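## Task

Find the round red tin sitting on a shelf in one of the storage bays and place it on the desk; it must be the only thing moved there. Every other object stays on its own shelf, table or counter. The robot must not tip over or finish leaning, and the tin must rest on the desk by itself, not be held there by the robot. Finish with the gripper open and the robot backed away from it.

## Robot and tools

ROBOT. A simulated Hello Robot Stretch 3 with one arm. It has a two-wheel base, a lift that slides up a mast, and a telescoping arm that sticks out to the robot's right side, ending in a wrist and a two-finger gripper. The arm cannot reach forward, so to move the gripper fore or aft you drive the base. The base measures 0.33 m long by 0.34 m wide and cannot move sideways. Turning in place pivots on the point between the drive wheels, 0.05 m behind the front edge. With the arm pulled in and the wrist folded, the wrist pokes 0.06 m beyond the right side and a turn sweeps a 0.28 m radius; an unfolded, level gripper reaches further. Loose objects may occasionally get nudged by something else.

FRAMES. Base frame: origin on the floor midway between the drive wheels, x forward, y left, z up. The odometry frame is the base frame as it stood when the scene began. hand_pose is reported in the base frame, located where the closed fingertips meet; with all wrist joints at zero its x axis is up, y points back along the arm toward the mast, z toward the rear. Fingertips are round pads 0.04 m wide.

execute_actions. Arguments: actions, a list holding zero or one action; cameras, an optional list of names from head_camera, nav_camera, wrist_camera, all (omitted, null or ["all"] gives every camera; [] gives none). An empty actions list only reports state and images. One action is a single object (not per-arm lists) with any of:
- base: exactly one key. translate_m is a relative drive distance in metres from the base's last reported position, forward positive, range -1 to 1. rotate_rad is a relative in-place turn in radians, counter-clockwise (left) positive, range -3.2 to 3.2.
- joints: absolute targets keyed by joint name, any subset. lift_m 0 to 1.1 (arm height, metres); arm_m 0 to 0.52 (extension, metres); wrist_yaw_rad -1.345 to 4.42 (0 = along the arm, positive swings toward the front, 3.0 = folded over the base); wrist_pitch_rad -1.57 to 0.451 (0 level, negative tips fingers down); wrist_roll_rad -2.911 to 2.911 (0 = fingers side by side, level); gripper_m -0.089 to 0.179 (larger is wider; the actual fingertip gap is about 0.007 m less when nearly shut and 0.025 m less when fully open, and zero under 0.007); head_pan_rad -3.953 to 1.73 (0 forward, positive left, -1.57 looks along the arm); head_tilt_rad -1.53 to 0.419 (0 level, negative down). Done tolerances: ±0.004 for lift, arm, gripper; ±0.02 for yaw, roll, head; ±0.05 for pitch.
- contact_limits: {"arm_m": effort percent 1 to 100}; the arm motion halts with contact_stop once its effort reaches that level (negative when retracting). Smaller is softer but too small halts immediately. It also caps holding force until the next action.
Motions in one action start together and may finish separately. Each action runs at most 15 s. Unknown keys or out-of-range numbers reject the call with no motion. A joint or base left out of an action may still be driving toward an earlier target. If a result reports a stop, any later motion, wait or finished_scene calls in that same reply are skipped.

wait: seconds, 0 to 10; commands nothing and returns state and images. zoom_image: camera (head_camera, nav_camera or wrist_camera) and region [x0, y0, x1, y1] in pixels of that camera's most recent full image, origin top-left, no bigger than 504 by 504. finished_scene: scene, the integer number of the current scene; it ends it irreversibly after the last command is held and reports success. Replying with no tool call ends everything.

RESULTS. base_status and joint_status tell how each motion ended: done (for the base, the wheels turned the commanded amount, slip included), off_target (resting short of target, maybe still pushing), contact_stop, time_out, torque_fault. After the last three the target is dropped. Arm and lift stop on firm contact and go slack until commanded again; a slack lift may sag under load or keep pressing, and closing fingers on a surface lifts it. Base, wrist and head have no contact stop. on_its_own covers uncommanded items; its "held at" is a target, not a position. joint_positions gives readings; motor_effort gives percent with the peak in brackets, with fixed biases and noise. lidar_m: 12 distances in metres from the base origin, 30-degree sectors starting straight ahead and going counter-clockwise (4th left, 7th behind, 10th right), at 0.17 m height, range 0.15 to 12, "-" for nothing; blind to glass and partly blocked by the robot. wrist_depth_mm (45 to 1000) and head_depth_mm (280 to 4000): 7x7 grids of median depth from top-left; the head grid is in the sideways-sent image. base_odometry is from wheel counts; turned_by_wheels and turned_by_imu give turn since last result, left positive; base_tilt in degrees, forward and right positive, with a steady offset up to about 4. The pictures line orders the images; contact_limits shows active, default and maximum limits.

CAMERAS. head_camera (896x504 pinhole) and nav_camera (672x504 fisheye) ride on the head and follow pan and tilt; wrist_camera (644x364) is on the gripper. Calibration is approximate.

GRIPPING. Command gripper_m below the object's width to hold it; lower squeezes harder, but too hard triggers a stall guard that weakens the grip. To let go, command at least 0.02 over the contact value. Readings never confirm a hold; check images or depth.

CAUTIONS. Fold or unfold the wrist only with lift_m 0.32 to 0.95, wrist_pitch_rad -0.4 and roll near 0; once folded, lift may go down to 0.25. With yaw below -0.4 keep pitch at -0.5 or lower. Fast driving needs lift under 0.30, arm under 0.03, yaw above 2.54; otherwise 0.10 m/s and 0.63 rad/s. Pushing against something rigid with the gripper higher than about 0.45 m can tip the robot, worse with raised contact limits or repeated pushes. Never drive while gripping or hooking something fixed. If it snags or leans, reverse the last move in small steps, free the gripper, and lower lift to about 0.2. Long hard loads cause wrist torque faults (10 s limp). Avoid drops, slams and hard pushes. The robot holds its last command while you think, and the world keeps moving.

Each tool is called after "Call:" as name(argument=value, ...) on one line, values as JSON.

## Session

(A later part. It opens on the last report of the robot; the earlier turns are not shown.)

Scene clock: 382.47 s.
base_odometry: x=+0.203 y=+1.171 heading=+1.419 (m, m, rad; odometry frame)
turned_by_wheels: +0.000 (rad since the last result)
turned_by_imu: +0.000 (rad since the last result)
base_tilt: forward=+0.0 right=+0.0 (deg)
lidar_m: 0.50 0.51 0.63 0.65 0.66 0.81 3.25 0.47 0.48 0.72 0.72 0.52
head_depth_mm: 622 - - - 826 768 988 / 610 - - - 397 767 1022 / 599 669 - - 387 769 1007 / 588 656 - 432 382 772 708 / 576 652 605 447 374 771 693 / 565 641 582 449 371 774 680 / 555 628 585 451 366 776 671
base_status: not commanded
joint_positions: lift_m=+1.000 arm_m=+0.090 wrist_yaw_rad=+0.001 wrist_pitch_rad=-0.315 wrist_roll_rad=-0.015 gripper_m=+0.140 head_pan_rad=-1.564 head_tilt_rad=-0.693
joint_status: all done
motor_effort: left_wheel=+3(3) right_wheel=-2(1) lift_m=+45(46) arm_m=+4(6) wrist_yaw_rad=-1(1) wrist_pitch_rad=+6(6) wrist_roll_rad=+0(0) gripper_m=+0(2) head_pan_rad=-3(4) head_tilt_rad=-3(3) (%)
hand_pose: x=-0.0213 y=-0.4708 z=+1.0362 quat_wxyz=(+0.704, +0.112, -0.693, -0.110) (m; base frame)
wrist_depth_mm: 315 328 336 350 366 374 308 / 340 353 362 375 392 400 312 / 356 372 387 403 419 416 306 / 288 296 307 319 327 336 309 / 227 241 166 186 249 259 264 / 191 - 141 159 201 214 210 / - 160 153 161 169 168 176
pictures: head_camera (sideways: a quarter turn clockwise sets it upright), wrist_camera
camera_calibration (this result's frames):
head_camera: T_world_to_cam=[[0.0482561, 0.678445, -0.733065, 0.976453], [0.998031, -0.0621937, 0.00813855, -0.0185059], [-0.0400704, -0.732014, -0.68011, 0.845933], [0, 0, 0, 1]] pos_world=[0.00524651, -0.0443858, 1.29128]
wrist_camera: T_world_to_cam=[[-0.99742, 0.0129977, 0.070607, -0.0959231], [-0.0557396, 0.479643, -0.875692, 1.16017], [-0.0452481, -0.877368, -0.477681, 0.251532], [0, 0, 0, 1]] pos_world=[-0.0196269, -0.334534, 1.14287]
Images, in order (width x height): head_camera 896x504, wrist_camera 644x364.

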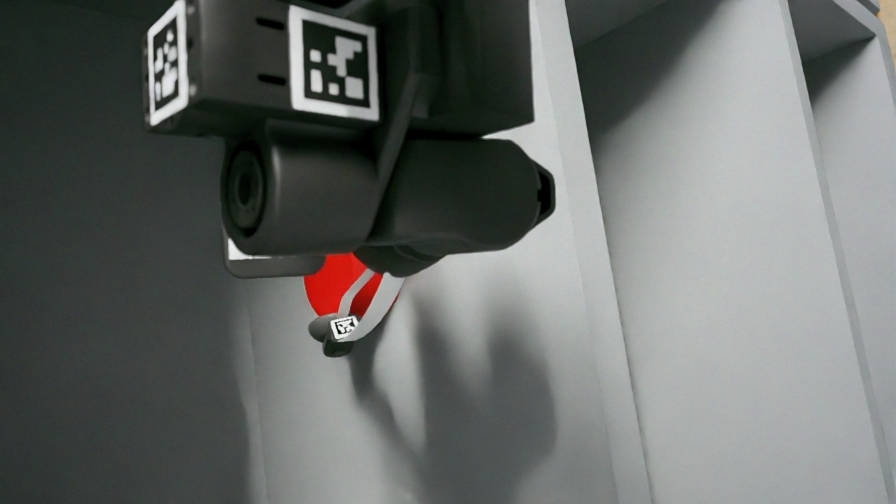

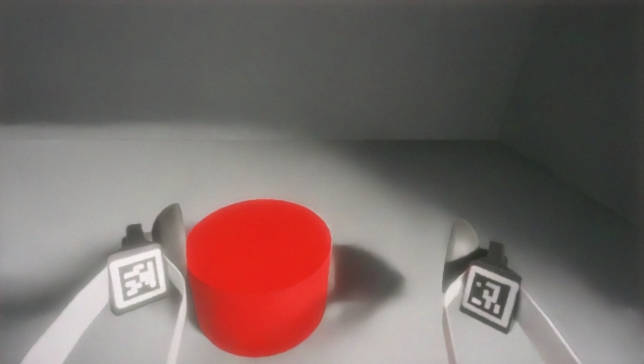

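Call:
execute_actions(actions=[{"base":{"translate_m":0.035}}], cameras=[])

Call:
execute_actions(actions=[{"joints":{"lift_m":0.97}}], cameras=["wrist_camera"])

Call:
execute_actions(actions=[{"joints":{"gripper_m":0.05}}], cameras=["wrist_camera"])

Call:
execute_actions(actions=[{"joints":{"lift_m":1.01}}], cameras=["wrist_camera"])

Scene clock: 389.43 s.
base_odometry: x=+0.209 y=+1.206 heading=+1.419 (m, m, rad; odometry frame)
turned_by_wheels: +0.000 (rad since the last result)
turned_by_imu: +0.001 (rad since the last result)
base_tilt: forward=+0.0 right=+0.0 (deg)
lidar_m: 0.47 0.47 0.59 0.66 0.66 0.82 3.27 0.49 0.52 0.71 0.70 0.49
head_depth_mm: 619 - - - 841 766 1020 / 605 - - - 389 767 1008 / 594 661 - - 380 772 705 / 583 650 - 432 374 770 707 / 572 646 607 447 374 772 695 / 561 634 582 449 365 775 683 / 550 622 586 450 366 758 672
base_status: done
joint_positions: lift_m=+1.000 arm_m=+0.090 wrist_yaw_rad=+0.001 wrist_pitch_rad=-0.315 wrist_roll_rad=-0.015 gripper_m=+0.140 head_pan_rad=-1.564 head_tilt_rad=-0.693
joint_status: not commanded
motor_effort: left_wheel=+3(10) right_wheel=-2(4) lift_m=+46(45) arm_m=+4(4) wrist_yaw_rad=+0(2) wrist_pitch_rad=+6(6) wrist_roll_rad=+0(0) gripper_m=+1(1) head_pan_rad=-4(4) head_tilt_rad=-4(3) (%)
hand_pose: x=-0.0213 y=-0.4708 z=+1.0362 quat_wxyz=(+0.704, +0.112, -0.693, -0.110) (m; base frame)
wrist_depth_mm: 313 321 335 346 362 375 343 / 333 347 357 371 388 404 346 / 355 369 381 395 413 434 348 / 287 296 309 314 325 338 330 / 225 239 236 172 248 258 264 / 192 - 187 141 194 211 211 / - 162 163 151 169 167 176
pictures: none
No camera images: the call's "cameras" was empty. Leave "cameras" out to get every camera's image.

Scene clock: 390.53 s.
base_odometry: x=+0.209 y=+1.206 heading=+1.419 (m, m, rad; odometry frame)
turned_by_wheels: +0.000 (rad since the last result)
turned_by_imu: +0.000 (rad since the last result)
base_tilt: forward=+0.0 right=-0.1 (deg)
lidar_m: 0.47 0.47 0.59 0.66 0.66 0.82 3.26 0.49 0.52 0.71 0.71 0.49
head_depth_mm: 618 697 - - 860 768 1021 / 606 684 - - 865 768 1006 / 594 676 - - 845 772 707 / 583 660 619 - 377 770 706 / 573 649 606 447 374 774 694 / 563 635 583 449 366 774 682 / 552 622 586 451 366 759 671
base_status: not commanded
joint_positions: lift_m=+0.970 arm_m=+0.090 wrist_yaw_rad=+0.001 wrist_pitch_rad=-0.295 wrist_roll_rad=-0.015 gripper_m=+0.140 head_pan_rad=-1.564 head_tilt_rad=-0.693
joint_status: all done
motor_effort: left_wheel=+2(2) right_wheel=-2(2) lift_m=+32(36) arm_m=+4(4) wrist_yaw_rad=-1(2) wrist_pitch_rad=-2(6) wrist_roll_rad=+0(0) gripper_m=+1(0) head_pan_rad=-4(3) head_tilt_rad=-3(3) (%)
hand_pose: x=-0.0213 y=-0.4728 z=+1.0114 quat_wxyz=(+0.705, +0.105, -0.694, -0.103) (m; base frame)
wrist_depth_mm: 311 321 335 342 357 380 345 / 332 340 358 372 387 403 345 / 347 358 371 392 409 416 348 / 244 253 265 173 280 289 299 / 191 202 191 131 193 224 223 / 157 - 157 130 163 178 176 / - 134 136 138 141 140 148
pictures: wrist_camera
camera_calibration (this result's frames):
wrist_camera: T_world_to_cam=[[-0.99742, 0.0144099, 0.0703193, -0.0931855], [-0.0557293, 0.461972, -0.885142, 1.14063], [-0.0452404, -0.886777, -0.459977, 0.215558], [0, 0, 0, 1]] pos_world=[-0.0196266, -0.334445, 1.11533]
Images, in order (width x height): wrist_camera 644x364.

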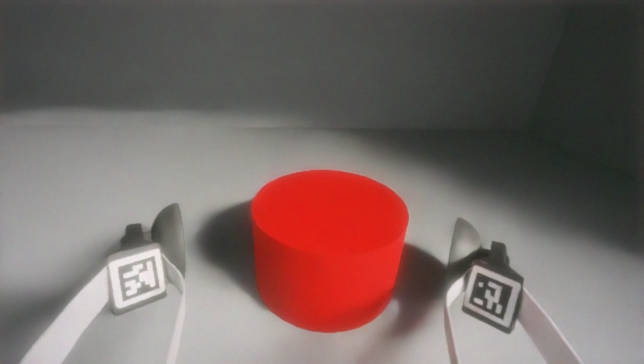

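Scene clock: 391.93 s.
base_odometry: x=+0.209 y=+1.206 heading=+1.419 (m, m, rad; odometry frame)
turned_by_wheels: +0.000 (rad since the last result)
turned_by_imu: +0.000 (rad since the last result)
base_tilt: forward=+0.1 right=+0.0 (deg)
lidar_m: 0.47 0.47 0.59 0.66 0.66 0.82 3.27 0.49 0.52 0.71 0.70 0.49
head_depth_mm: 618 696 - - 860 765 1022 / 606 685 - - 864 767 1001 / 594 675 - - 843 771 706 / 584 662 - 432 377 770 707 / 572 647 581 447 374 772 692 / 562 635 584 449 365 775 683 / 551 621 586 450 366 758 671
base_status: not commanded
joint_positions: lift_m=+0.970 arm_m=+0.090 wrist_yaw_rad=-0.004 wrist_pitch_rad=-0.290 wrist_roll_rad=-0.015 gripper_m=+0.051 head_pan_rad=-1.564 head_tilt_rad=-0.693
joint_status: all done
motor_effort: left_wheel=+1(2) right_wheel=-1(2) lift_m=+33(33) arm_m=+3(4) wrist_yaw_rad=+4(4) wrist_pitch_rad=-4(6) wrist_roll_rad=+0(0) gripper_m=-16(100) head_pan_rad=-4(3) head_tilt_rad=-3(3) (%)
hand_pose: x=-0.0224 y=-0.4733 z=+1.0126 quat_wxyz=(+0.705, +0.102, -0.694, -0.103) (m; base frame)
wrist_depth_mm: 311 321 333 342 365 377 340 / 333 343 355 368 388 408 342 / 343 354 374 386 405 419 343 / 248 255 262 174 283 295 306 / 192 197 141 132 200 219 226 / 157 160 142 127 142 175 178 / 133 135 137 136 142 145 148
pictures: wrist_camera
camera_calibration (this result's frames):
wrist_camera: T_world_to_cam=[[-0.997342, 0.0193756, 0.0702395, -0.0919255], [-0.0536144, 0.457639, -0.88752, 1.14226], [-0.0493406, -0.888927, -0.455384, 0.209812], [0, 0, 0, 1]] pos_world=[-0.0200871, -0.334456, 1.11578]
Images, in order (width x height): wrist_camera 644x364.

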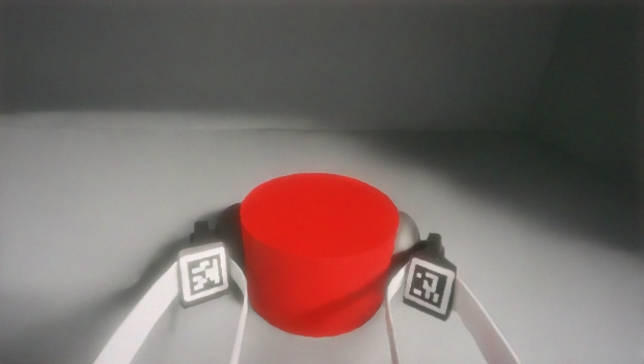

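Scene clock: 393.10 s.
base_odometry: x=+0.209 y=+1.206 heading=+1.419 (m, m, rad; odometry frame)
turned_by_wheels: +0.000 (rad since the last result)
turned_by_imu: +0.000 (rad since the last result)
base_tilt: forward=+0.1 right=+0.0 (deg)
lidar_m: 0.47 0.47 0.59 0.66 0.66 0.82 3.28 0.49 0.52 0.71 0.71 0.49
head_depth_mm: 613 - - - 396 766 1022 / 600 - - - 392 768 1004 / 594 652 - - 382 768 707 / 581 647 - 432 377 768 706 / 572 648 583 448 374 770 692 / 561 634 582 449 365 775 684 / 551 621 585 450 366 762 670
base_status: not commanded
joint_positions: lift_m=+1.010 arm_m=+0.090 wrist_yaw_rad=-0.002 wrist_pitch_rad=-0.323 wrist_roll_rad=-0.015 gripper_m=+0.051 head_pan_rad=-1.564 head_tilt_rad=-0.693
joint_status: all done
motor_effort: left_wheel=+2(1) right_wheel=-1(1) lift_m=+46(48) arm_m=+3(3) wrist_yaw_rad=+3(5) wrist_pitch_rad=+9(10) wrist_roll_rad=+0(0) gripper_m=-16(16) head_pan_rad=-4(2) head_tilt_rad=-3(3) (%)
hand_pose: x=-0.0220 y=-0.4700 z=+1.0443 quat_wxyz=(+0.703, +0.114, -0.692, -0.114) (m; base frame)
wrist_depth_mm: 311 322 333 344 358 372 343 / 333 346 359 375 390 406 344 / 359 368 386 404 421 432 346 / 303 313 318 178 340 353 330 / 238 243 138 131 253 270 275 / 197 200 141 127 144 220 220 / 167 170 171 164 179 182 184
pictures: wrist_camera
camera_calibration (this result's frames):
wrist_camera: T_world_to_cam=[[-0.997375, 0.0155617, 0.0707165, -0.0961494], [-0.0542206, 0.486781, -0.871839, 1.16622], [-0.0479908, -0.873385, -0.48466, 0.265127], [0, 0, 0, 1]] pos_world=[-0.0199403, -0.334639, 1.15205]
Images, in order (width x height): wrist_camera 644x364.

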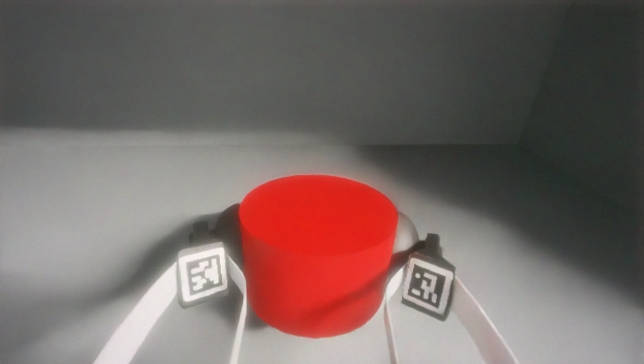

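Call:
execute_actions(actions=[{"joints":{"lift_m":1.04,"arm_m":0.0}}], cameras=[])

Call:
execute_actions(actions=[{"joints":{"wrist_yaw_rad":1.55}}], cameras=[])

Call:
execute_actions(actions=[{"base":{"translate_m":-1.0},"joints":{"head_pan_rad":-3.0,"head_tilt_rad":-0.4}}], cameras=[])

Call:
execute_actions(actions=[{"base":{"translate_m":-1.0}}], cameras=["nav_camera"])

Scene clock: 407.13 s.
base_odometry: x=+0.209 y=+1.206 heading=+1.419 (m, m, rad; odometry frame)
turned_by_wheels: +0.000 (rad since the last result)
turned_by_imu: +0.001 (rad since the last result)
base_tilt: forward=+0.1 right=+0.0 (deg)
lidar_m: 0.47 0.47 0.59 0.66 0.66 0.82 3.27 0.49 0.52 0.71 0.71 0.49
head_depth_mm: 612 677 - - - 750 1023 / 607 671 - - - 735 1004 / 594 657 - - - 736 705 / 583 651 - - 374 769 707 / 572 649 606 447 374 774 695 / 561 632 583 449 365 777 680 / 552 622 586 451 366 759 672
base_status: not commanded
joint_positions: lift_m=+1.040 arm_m=+0.000 wrist_yaw_rad=-0.001 wrist_pitch_rad=-0.324 wrist_roll_rad=-0.015 gripper_m=+0.051 head_pan_rad=-1.564 head_tilt_rad=-0.693
joint_status: all done
motor_effort: left_wheel=+2(2) right_wheel=-1(1) lift_m=+47(49) arm_m=-4(2) wrist_yaw_rad=+1(4) wrist_pitch_rad=+10(10) wrist_roll_rad=+0(0) gripper_m=-15(15) head_pan_rad=-4(3) head_tilt_rad=-3(3) (%)
hand_pose: x=-0.0218 y=-0.3806 z=+1.0741 quat_wxyz=(+0.703, +0.115, -0.692, -0.114) (m; base frame)
wrist_depth_mm: 384 396 410 424 445 452 357 / 411 432 442 463 476 484 358 / 435 456 473 497 519 503 355 / 357 369 377 178 402 420 362 / 282 289 137 131 296 320 323 / 232 237 141 127 145 259 262 / 197 202 204 195 210 216 221
pictures: none
No camera images: the call's "cameras" was empty. Leave "cameras" out to get every camera's image.

Scene clock: 408.90 s.
base_odometry: x=+0.209 y=+1.206 heading=+1.419 (m, m, rad; odometry frame)
turned_by_wheels: +0.000 (rad since the last result)
turned_by_imu: +0.000 (rad since the last result)
base_tilt: forward=+0.0 right=+0.0 (deg)
lidar_m: 0.47 0.47 0.59 0.66 0.66 0.82 3.27 0.49 0.52 0.71 0.71 0.49
head_depth_mm: 613 675 - - 391 765 1018 / 607 670 - - - 757 1008 / 595 657 - - - 754 708 / 584 656 579 447 - 732 707 / 572 648 580 448 - - 696 / 561 635 583 449 - - 683 / 552 622 586 - - - 671
base_status: not commanded
joint_positions: lift_m=+1.040 arm_m=+0.000 wrist_yaw_rad=+1.548 wrist_pitch_rad=-0.324 wrist_roll_rad=-0.015 gripper_m=+0.051 head_pan_rad=-1.564 head_tilt_rad=-0.693
joint_status: all done
motor_effort: left_wheel=+2(2) right_wheel=-1(1) lift_m=+47(47) arm_m=-4(4) wrist_yaw_rad=+3(4) wrist_pitch_rad=+10(10) wrist_roll_rad=+0(0) gripper_m=-15(16) head_pan_rad=-4(3) head_tilt_rad=-4(3) (%)
hand_pose: x=+0.2138 y=-0.1508 z=+1.0741 quat_wxyz=(+0.582, +0.566, -0.415, +0.410) (m; base frame)
wrist_depth_mm: 331 343 360 373 341 362 373 / 358 373 392 396 372 388 407 / 384 402 420 431 402 427 459 / 416 436 449 177 404 417 436 / 455 476 137 131 299 319 331 / 500 521 142 127 145 258 261 / 559 593 633 610 230 216 221
pictures: none
No camera images: the call's "cameras" was empty. Leave "cameras" out to get every camera's image.

Scene clock: 419.87 s.
base_odometry: x=+0.057 y=+0.217 heading=+1.419 (m, m, rad; odometry frame)
turned_by_wheels: +0.000 (rad since the last result)
turned_by_imu: -0.004 (rad since the last result)
base_tilt: forward=+0.0 right=+0.0 (deg)
lidar_m: 1.46 0.86 0.56 0.51 0.51 0.63 2.28 1.49 0.55 0.86 0.80 0.62
head_depth_mm: 1939 2118 2219 - - - - / 1931 2092 2231 - - - - / 1928 2079 2250 2441 - - - / 1900 2059 2234 2405 - - - / 1892 2044 2229 2400 - - - / 1880 2040 2200 2364 - - - / 1880 2036 2223 2365 - - -
base_status: done
joint_positions: lift_m=+1.040 arm_m=+0.000 wrist_yaw_rad=+1.548 wrist_pitch_rad=-0.324 wrist_roll_rad=-0.015 gripper_m=+0.051 head_pan_rad=-2.993 head_tilt_rad=-0.409
joint_status: all done
motor_effort: left_wheel=+3(5) right_wheel=-2(6) lift_m=+47(47) arm_m=-4(4) wrist_yaw_rad=+3(4) wrist_pitch_rad=+10(10) wrist_roll_rad=+0(0) gripper_m=-15(16) head_pan_rad=-4(51) head_tilt_rad=+4(26) (%)
hand_pose: x=+0.2138 y=-0.1508 z=+1.0741 quat_wxyz=(+0.582, +0.566, -0.415, +0.411) (m; base frame)
wrist_depth_mm: - - - - - 413 431 / - - - - 775 450 479 / - - - - 542 495 525 / - - - 177 548 420 435 / 996 - 137 131 562 355 325 / 995 - 141 127 145 691 267 / 960 - - - 728 735 248
pictures: none
No camera images: the call's "cameras" was empty. Leave "cameras" out to get every camera's image.

Scene clock: 430.83 s.
base_odometry: x=-0.094 y=-0.771 heading=+1.419 (m, m, rad; odometry frame)
turned_by_wheels: +0.000 (rad since the last result)
turned_by_imu: -0.004 (rad since the last result)
base_tilt: forward=+0.1 right=+0.0 (deg)
lidar_m: 1.57 0.68 0.72 1.82 2.26 1.45 1.29 1.31 1.13 1.03 0.99 0.81
head_depth_mm: 1106 1194 1263 - - - - / 1100 1195 1263 - - - - / 1095 1178 1289 1389 - - - / 1079 1168 1270 1362 - - - / 1065 1159 1242 1357 - - - / 1064 1146 1250 1348 - - - / 1059 1145 1242 1331 - - -
base_status: done
joint_positions: lift_m=+1.040 arm_m=+0.000 wrist_yaw_rad=+1.548 wrist_pitch_rad=-0.324 wrist_roll_rad=-0.015 gripper_m=+0.051 head_pan_rad=-2.993 head_tilt_rad=-0.408
joint_status: not commanded
motor_effort: left_wheel=+4(5) right_wheel=-3(6) lift_m=+47(47) arm_m=-3(4) wrist_yaw_rad=+2(4) wrist_pitch_rad=+10(10) wrist_roll_rad=+0(0) gripper_m=-14(14) head_pan_rad=-4(4) head_tilt_rad=+4(5) (%)
hand_pose: x=+0.2138 y=-0.1508 z=+1.0741 quat_wxyz=(+0.582, +0.566, -0.415, +0.411) (m; base frame)
wrist_depth_mm: 780 - - - - 554 558 / 786 - - - - 606 627 / 779 - - - - 654 660 / 765 - - 177 - 700 758 / 767 - 137 131 752 811 833 / 763 - 141 127 145 917 835 / 757 - - - - - 860
pictures: nav_camera (sideways: a quarter turn counterclockwise sets it upright)
camera_calibration (this result's frames):
nav_camera: T_world_to_cam=[[-0.425264, -0.0911885, 0.900464, -1.13118], [-0.178723, 0.983782, 0.0152201, 0.0332292], [-0.887248, -0.154461, -0.434665, 0.526185], [0, 0, 0, 1]] pos_world=[-0.00825397, -0.0545656, 1.24679]
Images, in order (width x height): nav_camera 672x504.

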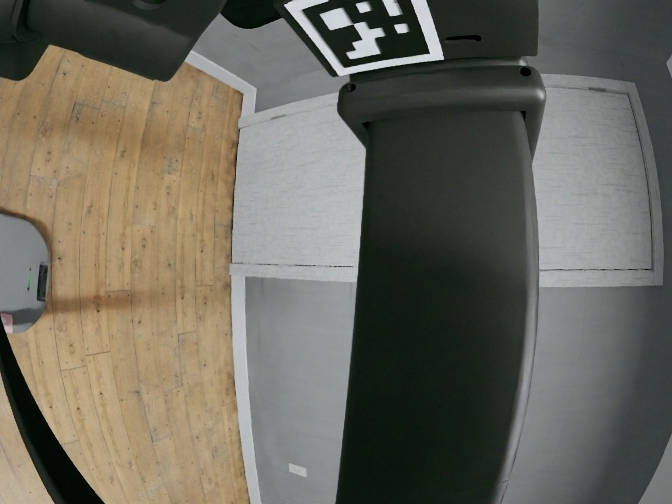

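Turn left 90°, drive along the bay ends ~3 m.

Call:
execute_actions(actions=[{"base":{"rotate_rad":1.65},"joints":{"head_pan_rad":0.3,"head_tilt_rad":-0.5,"lift_m":0.9}}], cameras=[])

Call:
execute_actions(actions=[{"base":{"translate_m":1.0}}], cameras=[])

Call:
execute_actions(actions=[{"base":{"translate_m":1.0}}], cameras=["nav_camera"])

Scene clock: 438.90 s.
base_odometry: x=-0.094 y=-0.771 heading=+3.069 (m, m, rad; odometry frame)
turned_by_wheels: +1.650 (rad since the last result)
turned_by_imu: +1.624 (rad since the last result)
base_tilt: forward=+0.0 right=+0.0 (deg)
lidar_m: 1.82 2.05 1.41 1.29 1.32 1.10 1.03 0.90 0.81 2.00 0.68 0.76
head_depth_mm: 2944 3230 3415 2439 1860 1478 1228 / 3022 3283 3184 2468 1841 1478 1229 / 3050 3334 3552 2495 1850 1477 1231 / 3078 3328 3575 2489 1860 1491 1237 / 3125 3329 2903 2462 1868 1491 1238 / 3036 2941 2308 2412 1886 1493 1242 / 2389 2453 2391 2432 1892 1508 1248
base_status: done
joint_positions: lift_m=+0.900 arm_m=+0.000 wrist_yaw_rad=+1.548 wrist_pitch_rad=-0.324 wrist_roll_rad=-0.015 gripper_m=+0.051 head_pan_rad=+0.293 head_tilt_rad=-0.494
joint_status: all done
motor_effort: left_wheel=-4(10) right_wheel=+3(7) lift_m=+37(37) arm_m=-4(3) wrist_yaw_rad=+2(3) wrist_pitch_rad=+10(10) wrist_roll_rad=+0(0) gripper_m=-16(17) head_pan_rad=+3(50) head_tilt_rad=-3(12) (%)
hand_pose: x=+0.2138 y=-0.1507 z=+0.9344 quat_wxyz=(+0.582, +0.566, -0.414, +0.411) (m; base frame)
wrist_depth_mm: - - - - - 637 433 / - - - - - 623 445 / - - - - - 634 434 / - - - 177 - 631 436 / - - 137 131 808 629 436 / - - 141 127 145 629 482 / - - - - - 588 541
pictures: none
No camera images: the call's "cameras" was empty. Leave "cameras" out to get every camera's image.

Scene clock: 449.90 s.
base_odometry: x=-1.091 y=-0.698 heading=+3.069 (m, m, rad; odometry frame)
turned_by_wheels: +0.000 (rad since the last result)
turned_by_imu: +0.008 (rad since the last result)
base_tilt: forward=+0.0 right=+0.0 (deg)
lidar_m: 2.30 1.45 1.46 1.40 1.43 1.83 2.03 0.77 0.54 1.39 1.12 0.88
head_depth_mm: 2170 2362 2604 2468 1842 1474 1223 / 2200 2404 2537 2395 1841 1473 1225 / 2228 2461 2621 2459 1852 1483 1232 / 2256 2502 2805 2520 1868 1486 1232 / 2328 2557 2818 2542 1882 1494 1236 / 2360 2590 1896 2440 1883 1494 1246 / 2369 2547 1784 1364 1886 1509 1255
base_status: done
joint_positions: lift_m=+0.900 arm_m=+0.000 wrist_yaw_rad=+1.548 wrist_pitch_rad=-0.324 wrist_roll_rad=-0.015 gripper_m=+0.051 head_pan_rad=+0.293 head_tilt_rad=-0.494
joint_status: not commanded
motor_effort: left_wheel=-5(7) right_wheel=+3(7) lift_m=+37(37) arm_m=-4(3) wrist_yaw_rad=+2(2) wrist_pitch_rad=+10(10) wrist_roll_rad=+0(0) gripper_m=-14(14) head_pan_rad=+3(4) head_tilt_rad=-3(3) (%)
hand_pose: x=+0.2138 y=-0.1507 z=+0.9344 quat_wxyz=(+0.582, +0.566, -0.414, +0.411) (m; base frame)
wrist_depth_mm: - - - - 907 635 634 / - - - - 892 682 684 / - - - - 913 742 781 / - - - 177 853 827 846 / - - 138 131 864 908 978 / - - 141 127 145 - - / - - - - - - -
pictures: none
No camera images: the call's "cameras" was empty. Leave "cameras" out to get every camera's image.

Scene clock: 460.90 s.
base_odometry: x=-2.089 y=-0.625 heading=+3.068 (m, m, rad; odometry frame)
turned_by_wheels: +0.000 (rad since the last result)
turned_by_imu: +0.008 (rad since the last result)
base_tilt: forward=+0.0 right=+0.0 (deg)
lidar_m: 1.30 1.36 0.96 1.01 1.50 1.96 2.59 1.26 0.45 0.43 0.44 1.85
head_depth_mm: 1375 1505 1654 1853 1847 1468 1223 / 1393 1532 1676 1708 1653 1474 1228 / 1416 1549 1725 1641 1646 1481 1225 / 1438 1587 1756 1895 1741 1492 1236 / 1469 1617 1796 2020 1876 1494 1245 / 1490 1647 1808 2071 1854 1501 1250 / 1508 1678 1762 2107 1853 1505 1246
base_status: done
joint_positions: lift_m=+0.900 arm_m=+0.000 wrist_yaw_rad=+1.548 wrist_pitch_rad=-0.324 wrist_roll_rad=-0.015 gripper_m=+0.051 head_pan_rad=+0.293 head_tilt_rad=-0.494
joint_status: not commanded
motor_effort: left_wheel=-4(6) right_wheel=+3(8) lift_m=+37(37) arm_m=-4(3) wrist_yaw_rad=+2(2) wrist_pitch_rad=+10(10) wrist_roll_rad=+0(0) gripper_m=-16(16) head_pan_rad=+3(5) head_tilt_rad=-3(3) (%)
hand_pose: x=+0.2138 y=-0.1507 z=+0.9344 quat_wxyz=(+0.582, +0.566, -0.414, +0.411) (m; base frame)
wrist_depth_mm: - - - - - - - / - - - - - - - / - - - - - - - / - - - 178 - - - / - - 137 131 - - - / - - 142 127 145 - - / - - - - - - -
pictures: nav_camera (sideways: a quarter turn counterclockwise sets it upright)
camera_calibration (this result's frames):
nav_camera: T_world_to_cam=[[0.479825, 0.173072, 0.860124, -1.08408], [0.319339, -0.947558, 0.0125201, 0.0337077], [0.817184, 0.268664, -0.509931, 0.613723], [0, 0, 0, 1]] pos_world=[0.00788072, 0.054679, 1.24498]
Images, in order (width x height): nav_camera 672x504.

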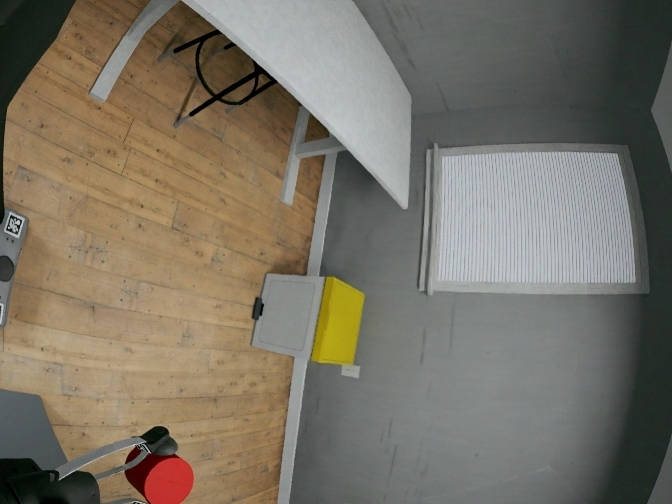

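Call:
execute_actions(actions=[{"base":{"rotate_rad":0.75},"joints":{"head_pan_rad":0,"head_tilt_rad":-0.8}}], cameras=["nav_camera","head_camera"])

Scene clock: 467.60 s.
base_odometry: x=-2.089 y=-0.625 heading=-2.465 (m, m, rad; odometry frame)
turned_by_wheels: +0.750 (rad since the last result)
turned_by_imu: +0.738 (rad since the last result)
base_tilt: forward=+0.0 right=+0.0 (deg)
lidar_m: 1.70 0.96 1.04 1.62 2.46 1.26 1.77 0.43 0.43 2.16 1.75 1.30
head_depth_mm: 1499 1692 1926 1667 1429 771 1096 / 1605 1821 2022 1724 1443 1223 1101 / 1641 1898 2112 1710 1453 1252 1105 / 1759 1275 1983 1730 1452 1255 1104 / 1733 1224 1980 1716 1452 1253 1103 / 1591 1228 1007 1644 1451 1251 1106 / 1495 1235 947 1699 1455 1247 1109
base_status: done
joint_positions: lift_m=+0.900 arm_m=+0.000 wrist_yaw_rad=+1.548 wrist_pitch_rad=-0.324 wrist_roll_rad=-0.015 gripper_m=+0.051 head_pan_rad=+0.007 head_tilt_rad=-0.790
joint_status: all done
motor_effort: left_wheel=-4(11) right_wheel=+3(8) lift_m=+37(37) arm_m=-4(4) wrist_yaw_rad=+2(2) wrist_pitch_rad=+10(10) wrist_roll_rad=+0(0) gripper_m=-15(16) head_pan_rad=-4(30) head_tilt_rad=-5(24) (%)
hand_pose: x=+0.2138 y=-0.1507 z=+0.9344 quat_wxyz=(+0.582, +0.566, -0.414, +0.411) (m; base frame)
wrist_depth_mm: - - - - - - - / - - - - - - - / 819 868 - - - - - / 690 - - 177 - - - / - - 138 131 - - - / - - 142 127 145 - - / - - - - - - -
pictures: head_camera (sideways: a quarter turn clockwise sets it upright), nav_camera (sideways: a quarter turn counterclockwise sets it upright)
camera_calibration (this result's frames):
head_camera: T_world_to_cam=[[-0.746313, 0.0477272, -0.663882, 0.891143], [0.0625893, 0.998038, 0.00138931, -0.00401229], [0.662646, -0.040515, -0.747836, 0.929729], [0, 0, 0, 1]] pos_world=[0.0492425, -0.000859369, 1.2869]
nav_camera: T_world_to_cam=[[0.737858, 0.0324236, 0.674177, -0.843276], [0.0415343, -0.999134, 0.00259446, 0.0483273], [0.673677, 0.0260871, -0.738565, 0.912013], [0, 0, 0, 1]] pos_world=[0.00580799, 0.0518357, 1.24197]
Images, in order (width x height): head_camera 896x504, nav_camera 672x504.

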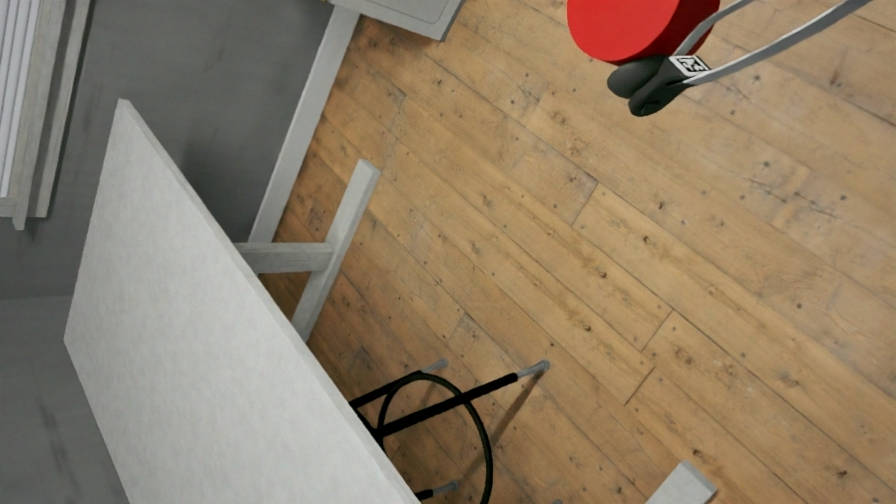

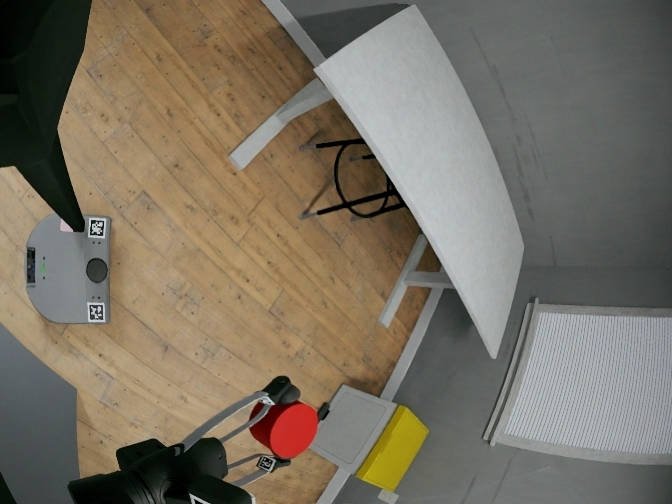

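Call:
execute_actions(actions=[{"base":{"rotate_rad":-0.15}}], cameras=[])

Call:
execute_actions(actions=[{"base":{"translate_m":0.75},"joints":{"head_tilt_rad":-1.0}}], cameras=["nav_camera","head_camera"])

Scene clock: 479.40 s.
base_odometry: x=-2.089 y=-0.625 heading=-2.615 (m, m, rad; odometry frame)
turned_by_wheels: -0.150 (rad since the last result)
turned_by_imu: -0.147 (rad since the last result)
base_tilt: forward=+0.1 right=+0.0 (deg)
lidar_m: 1.70 0.96 1.01 1.54 2.10 1.62 1.26 0.44 0.43 0.44 1.80 1.30
head_depth_mm: 1425 1617 1466 1630 1426 769 1099 / 1495 1727 1918 1665 1450 1224 1100 / 1586 1824 2032 1718 1456 1249 1102 / 1630 1944 2110 1715 1452 1257 1104 / 1685 1333 1988 1739 1455 1254 1107 / 1760 1226 2006 1727 1464 1257 1107 / 1634 1232 1011 1688 1450 1259 1107
base_status: done
joint_positions: lift_m=+0.900 arm_m=+0.000 wrist_yaw_rad=+1.548 wrist_pitch_rad=-0.324 wrist_roll_rad=-0.015 gripper_m=+0.051 head_pan_rad=+0.007 head_tilt_rad=-0.790
joint_status: not commanded
motor_effort: left_wheel=+4(9) right_wheel=-3(7) lift_m=+37(37) arm_m=-4(3) wrist_yaw_rad=+2(1) wrist_pitch_rad=+10(10) wrist_roll_rad=+0(0) gripper_m=-15(15) head_pan_rad=-4(4) head_tilt_rad=-5(5) (%)
hand_pose: x=+0.2138 y=-0.1507 z=+0.9344 quat_wxyz=(+0.582, +0.566, -0.414, +0.411) (m; base frame)
wrist_depth_mm: - - - - - - - / - - - - - - - / 834 925 - - - - - / 881 - - 177 - - - / - - 137 131 - - - / - - 141 127 144 - - / - - - - - - -
pictures: none
No camera images: the call's "cameras" was empty. Leave "cameras" out to get every camera's image.

Scene clock: 487.90 s.
base_odometry: x=-2.737 y=-1.002 heading=-2.615 (m, m, rad; odometry frame)
turned_by_wheels: +0.000 (rad since the last result)
turned_by_imu: +0.006 (rad since the last result)
base_tilt: forward=+0.1 right=-0.1 (deg)
lidar_m: 0.96 1.13 0.42 0.70 1.57 3.31 1.13 0.93 2.66 1.53 0.70 0.69
head_depth_mm: 946 1122 1350 375 1253 1181 1078 / 1011 1191 1452 1495 1292 1184 1078 / 1070 1160 1566 1479 1318 1183 1106 / 1108 862 1590 1462 1318 1187 1102 / 1142 861 739 1455 1323 1185 1107 / 1168 866 739 659 1311 1184 1077 / 1032 862 739 648 594 1186 1078
base_status: done
joint_positions: lift_m=+0.900 arm_m=+0.000 wrist_yaw_rad=+1.548 wrist_pitch_rad=-0.324 wrist_roll_rad=-0.015 gripper_m=+0.051 head_pan_rad=+0.007 head_tilt_rad=-0.988
joint_status: all done
motor_effort: left_wheel=+3(11) right_wheel=-3(4) lift_m=+38(37) arm_m=-4(4) wrist_yaw_rad=+2(2) wrist_pitch_rad=+10(10) wrist_roll_rad=+0(0) gripper_m=-15(16) head_pan_rad=-3(4) head_tilt_rad=-6(24) (%)
hand_pose: x=+0.2138 y=-0.1507 z=+0.9344 quat_wxyz=(+0.582, +0.566, -0.414, +0.411) (m; base frame)
wrist_depth_mm: 931 - - 999 873 755 684 / 966 - - - 927 773 731 / 813 858 906 - 976 862 763 / 612 623 638 178 - 942 801 / 472 496 137 131 - 964 845 / 393 - 141 127 145 820 809 / - - - - - 686 688
pictures: head_camera (sideways: a quarter turn clockwise sets it upright), nav_camera (sideways: a quarter turn counterclockwise sets it upright)
camera_calibration (this result's frames):
head_camera: T_world_to_cam=[[-0.862153, 0.0470211, -0.504461, 0.684151], [0.0616424, 0.998022, -0.0123244, 0.0138458], [0.502884, -0.0417217, -0.863347, 1.08088], [0, 0, 0, 1]] pos_world=[0.0454344, -0.000891898, 1.27847]
nav_camera: T_world_to_cam=[[0.855884, 0.0331461, 0.516105, -0.63805], [0.041236, -0.999141, -0.00421547, 0.0571947], [0.515521, 0.02489, -0.856515, 1.06633], [0, 0, 0, 1]] pos_world=[-0.00597787, 0.0517534, 1.24287]
Images, in order (width x height): head_camera 896x504, nav_camera 672x504.

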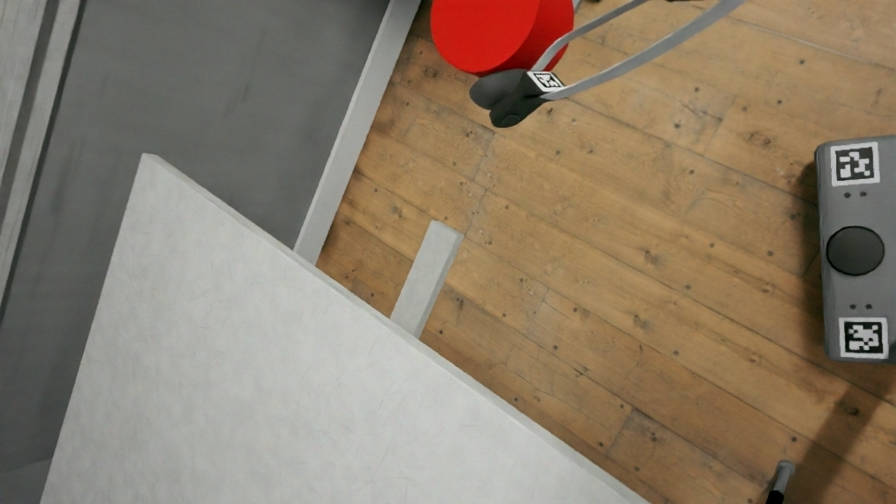

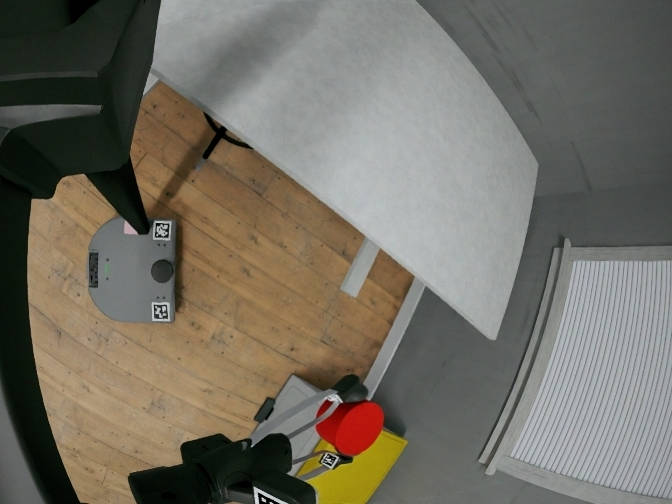

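Call:
execute_actions(actions=[{"base":{"rotate_rad":1.0}}], cameras=[])

Call:
execute_actions(actions=[{"base":{"translate_m":0.17}}], cameras=["nav_camera","head_camera"])

Scene clock: 504.30 s.
base_odometry: x=-2.737 y=-1.002 heading=-1.615 (m, m, rad; odometry frame)
turned_by_wheels: +1.000 (rad since the last result)
turned_by_imu: +0.984 (rad since the last result)
base_tilt: forward=+0.1 right=-0.1 (deg)
lidar_m: 0.42 0.42 1.50 3.64 1.19 0.93 1.75 1.62 0.71 0.69 0.95 0.97
head_depth_mm: 975 863 739 375 1255 1183 1076 / 980 863 738 659 1287 1183 1078 / 980 860 737 648 1293 1186 1103 / 976 862 739 647 1272 1188 1106 / 969 862 738 648 1252 1187 1110 / 960 862 740 647 1271 1191 1077 / 955 861 740 649 1253 1186 1077
base_status: done
joint_positions: lift_m=+0.900 arm_m=+0.000 wrist_yaw_rad=+1.548 wrist_pitch_rad=-0.324 wrist_roll_rad=-0.015 gripper_m=+0.051 head_pan_rad=+0.007 head_tilt_rad=-0.988
joint_status: not commanded
motor_effort: left_wheel=-4(10) right_wheel=+4(8) lift_m=+37(37) arm_m=-4(4) wrist_yaw_rad=+2(1) wrist_pitch_rad=+10(10) wrist_roll_rad=+0(0) gripper_m=-16(14) head_pan_rad=-4(4) head_tilt_rad=-6(6) (%)
hand_pose: x=+0.2138 y=-0.1507 z=+0.9344 quat_wxyz=(+0.582, +0.566, -0.414, +0.411) (m; base frame)
wrist_depth_mm: 874 920 908 916 972 977 956 / 952 947 - - - - - / 834 857 918 922 974 - - / 606 623 635 177 693 706 778 / 474 486 137 132 503 541 556 / 390 402 142 127 145 444 442 / 337 349 355 353 368 387 396
pictures: none
No camera images: the call's "cameras" was empty. Leave "cameras" out to get every camera's image.

Scene clock: 507.23 s.
base_odometry: x=-2.744 y=-1.172 heading=-1.615 (m, m, rad; odometry frame)
turned_by_wheels: +0.000 (rad since the last result)
turned_by_imu: +0.001 (rad since the last result)
base_tilt: forward=+0.0 right=+0.0 (deg)
lidar_m: 0.46 0.26 0.67 3.12 2.74 1.08 1.91 1.60 0.73 1.03 0.85 0.97
head_depth_mm: 859 860 738 374 550 1137 1073 / 851 861 738 660 567 541 1078 / 845 861 737 649 576 541 1110 / 836 862 739 646 576 534 1108 / 831 862 739 648 577 534 1102 / 820 862 740 647 576 535 1083 / 817 861 739 648 576 526 1078
base_status: done
joint_positions: lift_m=+0.900 arm_m=+0.000 wrist_yaw_rad=+1.548 wrist_pitch_rad=-0.324 wrist_roll_rad=-0.015 gripper_m=+0.051 head_pan_rad=+0.007 head_tilt_rad=-0.988
joint_status: not commanded
motor_effort: left_wheel=-5(7) right_wheel=+3(8) lift_m=+37(37) arm_m=-4(4) wrist_yaw_rad=+2(3) wrist_pitch_rad=+10(10) wrist_roll_rad=+0(0) gripper_m=-16(15) head_pan_rad=-4(4) head_tilt_rad=-6(6) (%)
hand_pose: x=+0.2138 y=-0.1507 z=+0.9344 quat_wxyz=(+0.582, +0.566, -0.414, +0.411) (m; base frame)
wrist_depth_mm: 729 757 778 764 786 785 814 / 808 798 843 845 845 845 891 / 867 847 864 875 902 919 928 / 604 622 638 178 682 710 754 / 475 485 137 131 491 541 557 / 387 398 142 127 145 441 447 / 336 337 339 331 358 364 368
pictures: head_camera (sideways: a quarter turn clockwise sets it upright), nav_camera (sideways: a quarter turn counterclockwise sets it upright)
camera_calibration (this result's frames):
head_camera: T_world_to_cam=[[-0.862228, 0.0470211, -0.504333, 0.683986], [0.0616412, 0.998022, -0.0123345, 0.013859], [0.502756, -0.0417229, -0.863421, 1.08097], [0, 0, 0, 1]] pos_world=[0.0454309, -0.000891946, 1.27846]
nav_camera: T_world_to_cam=[[0.85596, 0.0331461, 0.515978, -0.637885], [0.0412347, -0.999141, -0.00422054, 0.0572013], [0.515395, 0.0248888, -0.856591, 1.06643], [0, 0, 0, 1]] pos_world=[-0.00598657, 0.0517533, 1.24287]
Images, in order (width x height): head_camera 896x504, nav_camera 672x504.

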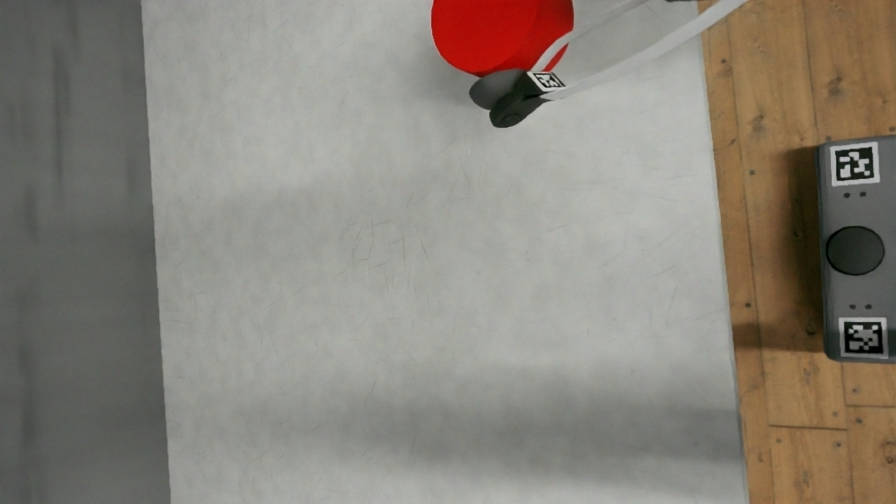

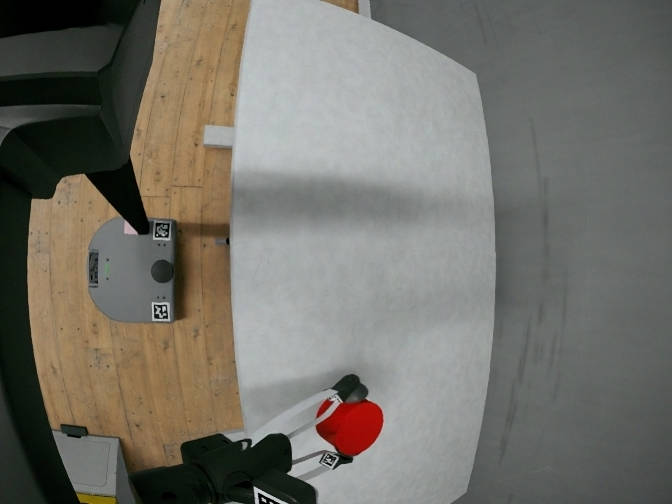

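Call:
execute_actions(actions=[{"base":{"translate_m":0.04},"joints":{"lift_m":0.77}}], cameras=["wrist_camera","nav_camera"])

Scene clock: 517.50 s.
base_odometry: x=-2.746 y=-1.212 heading=-1.615 (m, m, rad; odometry frame)
turned_by_wheels: +0.000 (rad since the last result)
turned_by_imu: +0.001 (rad since the last result)
base_tilt: forward=+0.0 right=+0.0 (deg)
lidar_m: 0.42 0.22 0.65 2.98 2.79 1.12 1.95 0.95 0.75 1.09 0.83 0.43
head_depth_mm: 822 861 736 648 479 533 1064 / 814 862 741 648 482 518 1077 / 807 863 737 647 577 519 1108 / 798 860 737 647 576 518 1105 / 792 860 740 647 578 518 1088 / 787 861 740 648 575 517 1062 / 777 864 741 647 576 518 1052
base_status: done
joint_positions: lift_m=+0.770 arm_m=+0.000 wrist_yaw_rad=+1.548 wrist_pitch_rad=-0.324 wrist_roll_rad=-0.015 gripper_m=+0.051 head_pan_rad=+0.007 head_tilt_rad=-0.988
joint_status: all done
motor_effort: left_wheel=-4(7) right_wheel=+3(8) lift_m=+37(36) arm_m=-4(4) wrist_yaw_rad=+2(3) wrist_pitch_rad=+10(10) wrist_roll_rad=+0(0) gripper_m=-15(15) head_pan_rad=-4(4) head_tilt_rad=-6(5) (%)
hand_pose: x=+0.2138 y=-0.1507 z=+0.8043 quat_wxyz=(+0.582, +0.566, -0.414, +0.411) (m; base frame)
wrist_depth_mm: 714 711 724 734 745 745 776 / 755 755 776 801 776 832 824 / 495 509 521 557 578 610 651 / 358 368 375 178 406 419 438 / 282 288 138 131 300 321 328 / 231 238 142 127 145 260 264 / 197 202 204 196 212 217 219
pictures: nav_camera (sideways: a quarter turn counterclockwise sets it upright), wrist_camera
camera_calibration (this result's frames):
nav_camera: T_world_to_cam=[[0.855978, 0.0331464, 0.515948, -0.637847], [0.0412348, -0.999141, -0.00422173, 0.0572028], [0.515365, 0.0248887, -0.856609, 1.06645], [0, 0, 0, 1]] pos_world=[-0.00598863, 0.0517533, 1.24287]
wrist_camera: T_world_to_cam=[[-0.0357121, -0.996856, 0.070737, -0.207123], [-0.488768, -0.0443168, -0.871288, 0.826757], [0.871683, -0.0656895, -0.485648, 0.36492], [0, 0, 0, 1]] pos_world=[0.0786009, -0.145861, 0.912217]
Images, in order (width x height): nav_camera 672x504, wrist_camera 644x364.

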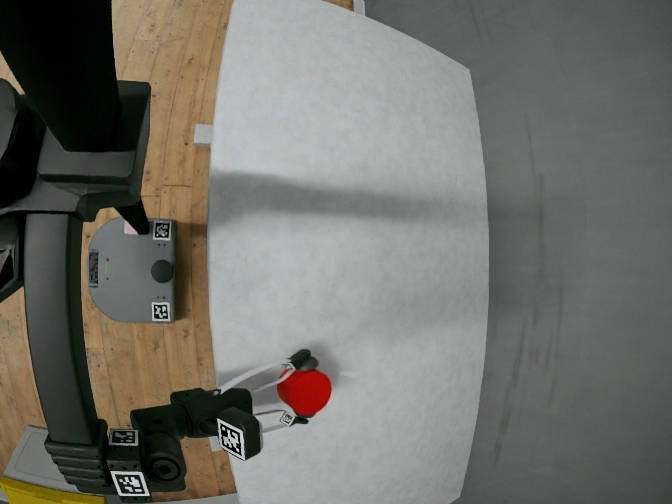

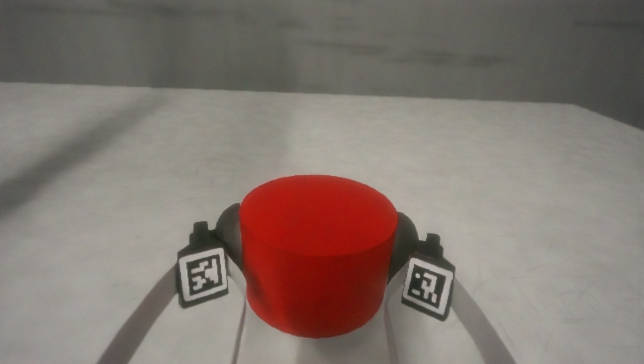

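Call:
execute_actions(actions=[{"joints":{"lift_m":0.732}}], cameras=[])

Call:
execute_actions(actions=[{"joints":{"gripper_m":0.14}}], cameras=[])

Call:
execute_actions(actions=[{"joints":{"lift_m":0.85}}], cameras=[])

Call:
execute_actions(actions=[{"base":{"translate_m":-0.25}}], cameras=["nav_camera"])

Scene clock: 523.60 s.
base_odometry: x=-2.746 y=-1.212 heading=-1.615 (m, m, rad; odometry frame)
turned_by_wheels: +0.000 (rad since the last result)
turned_by_imu: +0.001 (rad since the last result)
base_tilt: forward=+0.0 right=+0.0 (deg)
lidar_m: 0.42 0.22 0.65 2.98 2.80 1.12 1.95 0.95 0.75 1.09 0.82 0.43
head_depth_mm: 820 863 741 647 575 525 - / 813 861 739 647 515 519 1076 / 808 861 740 647 577 519 1104 / 802 862 740 649 576 518 1104 / 792 863 741 649 576 518 1087 / 786 862 739 649 577 518 1065 / 778 859 739 648 576 519 1050
base_status: not commanded
joint_positions: lift_m=+0.732 arm_m=+0.000 wrist_yaw_rad=+1.548 wrist_pitch_rad=-0.324 wrist_roll_rad=-0.015 gripper_m=+0.051 head_pan_rad=+0.007 head_tilt_rad=-0.988
joint_status: all done
motor_effort: left_wheel=-4(4) right_wheel=+3(3) lift_m=+37(37) arm_m=-4(4) wrist_yaw_rad=+2(3) wrist_pitch_rad=+10(10) wrist_roll_rad=+0(0) gripper_m=-15(15) head_pan_rad=-5(3) head_tilt_rad=-6(6) (%)
hand_pose: x=+0.2138 y=-0.1507 z=+0.7663 quat_wxyz=(+0.582, +0.566, -0.414, +0.411) (m; base frame)
wrist_depth_mm: 728 719 727 738 744 757 796 / 606 644 700 785 782 803 821 / 390 404 426 445 471 489 519 / 286 295 301 176 325 338 349 / 226 231 137 131 240 255 262 / 187 189 141 127 145 208 210 / 159 162 164 157 170 172 175
pictures: none
No camera images: the call's "cameras" was empty. Leave "cameras" out to get every camera's image.

Scene clock: 525.00 s.
base_odometry: x=-2.746 y=-1.212 heading=-1.615 (m, m, rad; odometry frame)
turned_by_wheels: +0.000 (rad since the last result)
turned_by_imu: +0.000 (rad since the last result)
base_tilt: forward=+0.0 right=-0.1 (deg)
lidar_m: 0.42 0.22 0.64 2.98 2.79 1.12 1.95 0.95 0.75 1.09 0.83 0.43
head_depth_mm: 823 861 739 647 575 533 - / 815 861 737 648 537 521 1077 / 807 861 740 649 585 520 1107 / 803 861 739 646 575 519 1104 / 793 860 740 647 576 518 1092 / 788 862 738 648 576 519 1065 / 779 861 742 647 577 520 1051
base_status: not commanded
joint_positions: lift_m=+0.732 arm_m=+0.000 wrist_yaw_rad=+1.548 wrist_pitch_rad=-0.320 wrist_roll_rad=-0.015 gripper_m=+0.140 head_pan_rad=+0.007 head_tilt_rad=-0.988
joint_status: all done
motor_effort: left_wheel=-4(4) right_wheel=+3(3) lift_m=+37(37) arm_m=-4(4) wrist_yaw_rad=+3(1) wrist_pitch_rad=+8(10) wrist_roll_rad=+0(0) gripper_m=+0(100) head_pan_rad=-4(5) head_tilt_rad=-6(6) (%)
hand_pose: x=+0.2142 y=-0.1507 z=+0.7674 quat_wxyz=(+0.581, +0.565, -0.416, +0.412) (m; base frame)
wrist_depth_mm: 707 720 719 713 750 752 757 / 623 669 726 780 776 793 827 / 397 418 429 454 475 493 528 / 293 300 307 320 327 342 353 / 229 243 234 174 252 261 267 / 195 - 182 141 195 213 215 / - 162 160 132 171 170 179
pictures: none
No camera images: the call's "cameras" was empty. Leave "cameras" out to get every camera's image.

Scene clock: 526.90 s.
base_odometry: x=-2.746 y=-1.212 heading=-1.615 (m, m, rad; odometry frame)
turned_by_wheels: +0.000 (rad since the last result)
turned_by_imu: +0.000 (rad since the last result)
base_tilt: forward=+0.0 right=+0.0 (deg)
lidar_m: 0.42 0.22 0.64 2.97 2.79 1.12 1.95 0.95 0.75 1.09 0.82 0.43
head_depth_mm: 821 860 739 647 575 533 1070 / 812 860 739 648 539 518 1072 / 806 861 738 648 566 519 1106 / 802 862 740 647 576 520 1105 / 794 860 740 649 577 518 1091 / 786 863 740 646 576 518 1064 / 778 861 741 647 576 519 1049
base_status: not commanded
joint_positions: lift_m=+0.850 arm_m=+0.000 wrist_yaw_rad=+1.548 wrist_pitch_rad=-0.318 wrist_roll_rad=-0.015 gripper_m=+0.140 head_pan_rad=+0.007 head_tilt_rad=-0.988
joint_status: all done
motor_effort: left_wheel=-4(4) right_wheel=+3(3) lift_m=+45(48) arm_m=-4(4) wrist_yaw_rad=+2(3) wrist_pitch_rad=+7(8) wrist_roll_rad=+0(0) gripper_m=+0(1) head_pan_rad=-4(4) head_tilt_rad=-5(5) (%)
hand_pose: x=+0.2144 y=-0.1507 z=+0.8855 quat_wxyz=(+0.581, +0.565, -0.416, +0.412) (m; base frame)
wrist_depth_mm: 711 738 715 740 765 747 780 / 786 773 772 806 825 822 830 / 700 725 767 787 876 860 896 / 520 537 547 575 603 610 639 / 403 427 421 439 447 461 470 / 341 - 348 353 360 383 376 / 286 286 292 297 304 298 316
pictures: none
No camera images: the call's "cameras" was empty. Leave "cameras" out to get every camera's image.

Scene clock: 530.77 s.
base_odometry: x=-2.735 y=-0.962 heading=-1.615 (m, m, rad; odometry frame)
turned_by_wheels: +0.000 (rad since the last result)
turned_by_imu: -0.001 (rad since the last result)
base_tilt: forward=+0.1 right=-0.1 (deg)
lidar_m: 0.46 0.73 1.55 3.51 1.13 0.89 1.71 1.63 0.71 0.69 1.00 0.99
head_depth_mm: 1004 861 737 671 1310 1203 1068 / 1005 863 739 649 1314 1182 1080 / 995 860 740 658 1292 1186 1105 / 991 864 739 646 1308 1180 1107 / 980 862 739 649 1294 1185 1106 / 977 863 738 648 1316 1186 1080 / 976 863 739 648 1301 1179 1078
base_status: done
joint_positions: lift_m=+0.850 arm_m=+0.000 wrist_yaw_rad=+1.548 wrist_pitch_rad=-0.318 wrist_roll_rad=-0.015 gripper_m=+0.140 head_pan_rad=+0.007 head_tilt_rad=-0.988
joint_status: not commanded
motor_effort: left_wheel=-3(11) right_wheel=+3(4) lift_m=+45(46) arm_m=-4(4) wrist_yaw_rad=+3(2) wrist_pitch_rad=+7(7) wrist_roll_rad=+0(0) gripper_m=+1(1) head_pan_rad=-4(4) head_tilt_rad=-5(5) (%)
hand_pose: x=+0.2144 y=-0.1507 z=+0.8855 quat_wxyz=(+0.581, +0.565, -0.416, +0.412) (m; base frame)
wrist_depth_mm: 933 930 965 963 - - 984 / 969 - - - - - - / 703 741 762 798 850 912 975 / 516 533 549 554 584 618 636 / 408 425 429 417 447 469 467 / 346 - 364 371 397 400 411 / - - - - - - 958
pictures: nav_camera (sideways: a quarter turn counterclockwise sets it upright)
camera_calibration (this result's frames):
nav_camera: T_world_to_cam=[[0.855989, 0.0331464, 0.51593, -0.637824], [0.0412347, -0.999141, -0.00422244, 0.0572037], [0.515347, 0.0248886, -0.85662, 1.06647], [0, 0, 0, 1]] pos_world=[-0.00598986, 0.0517533, 1.24287]
Images, in order (width x height): nav_camera 672x504.

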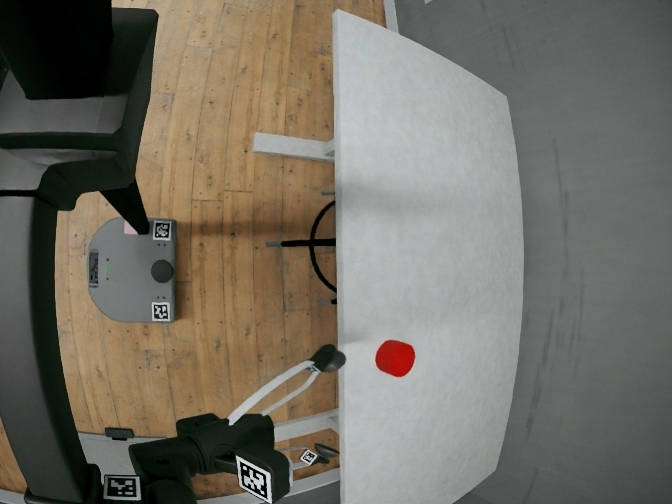

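Call:
finished_scene(scene=1)

The scene is finished: the task was done.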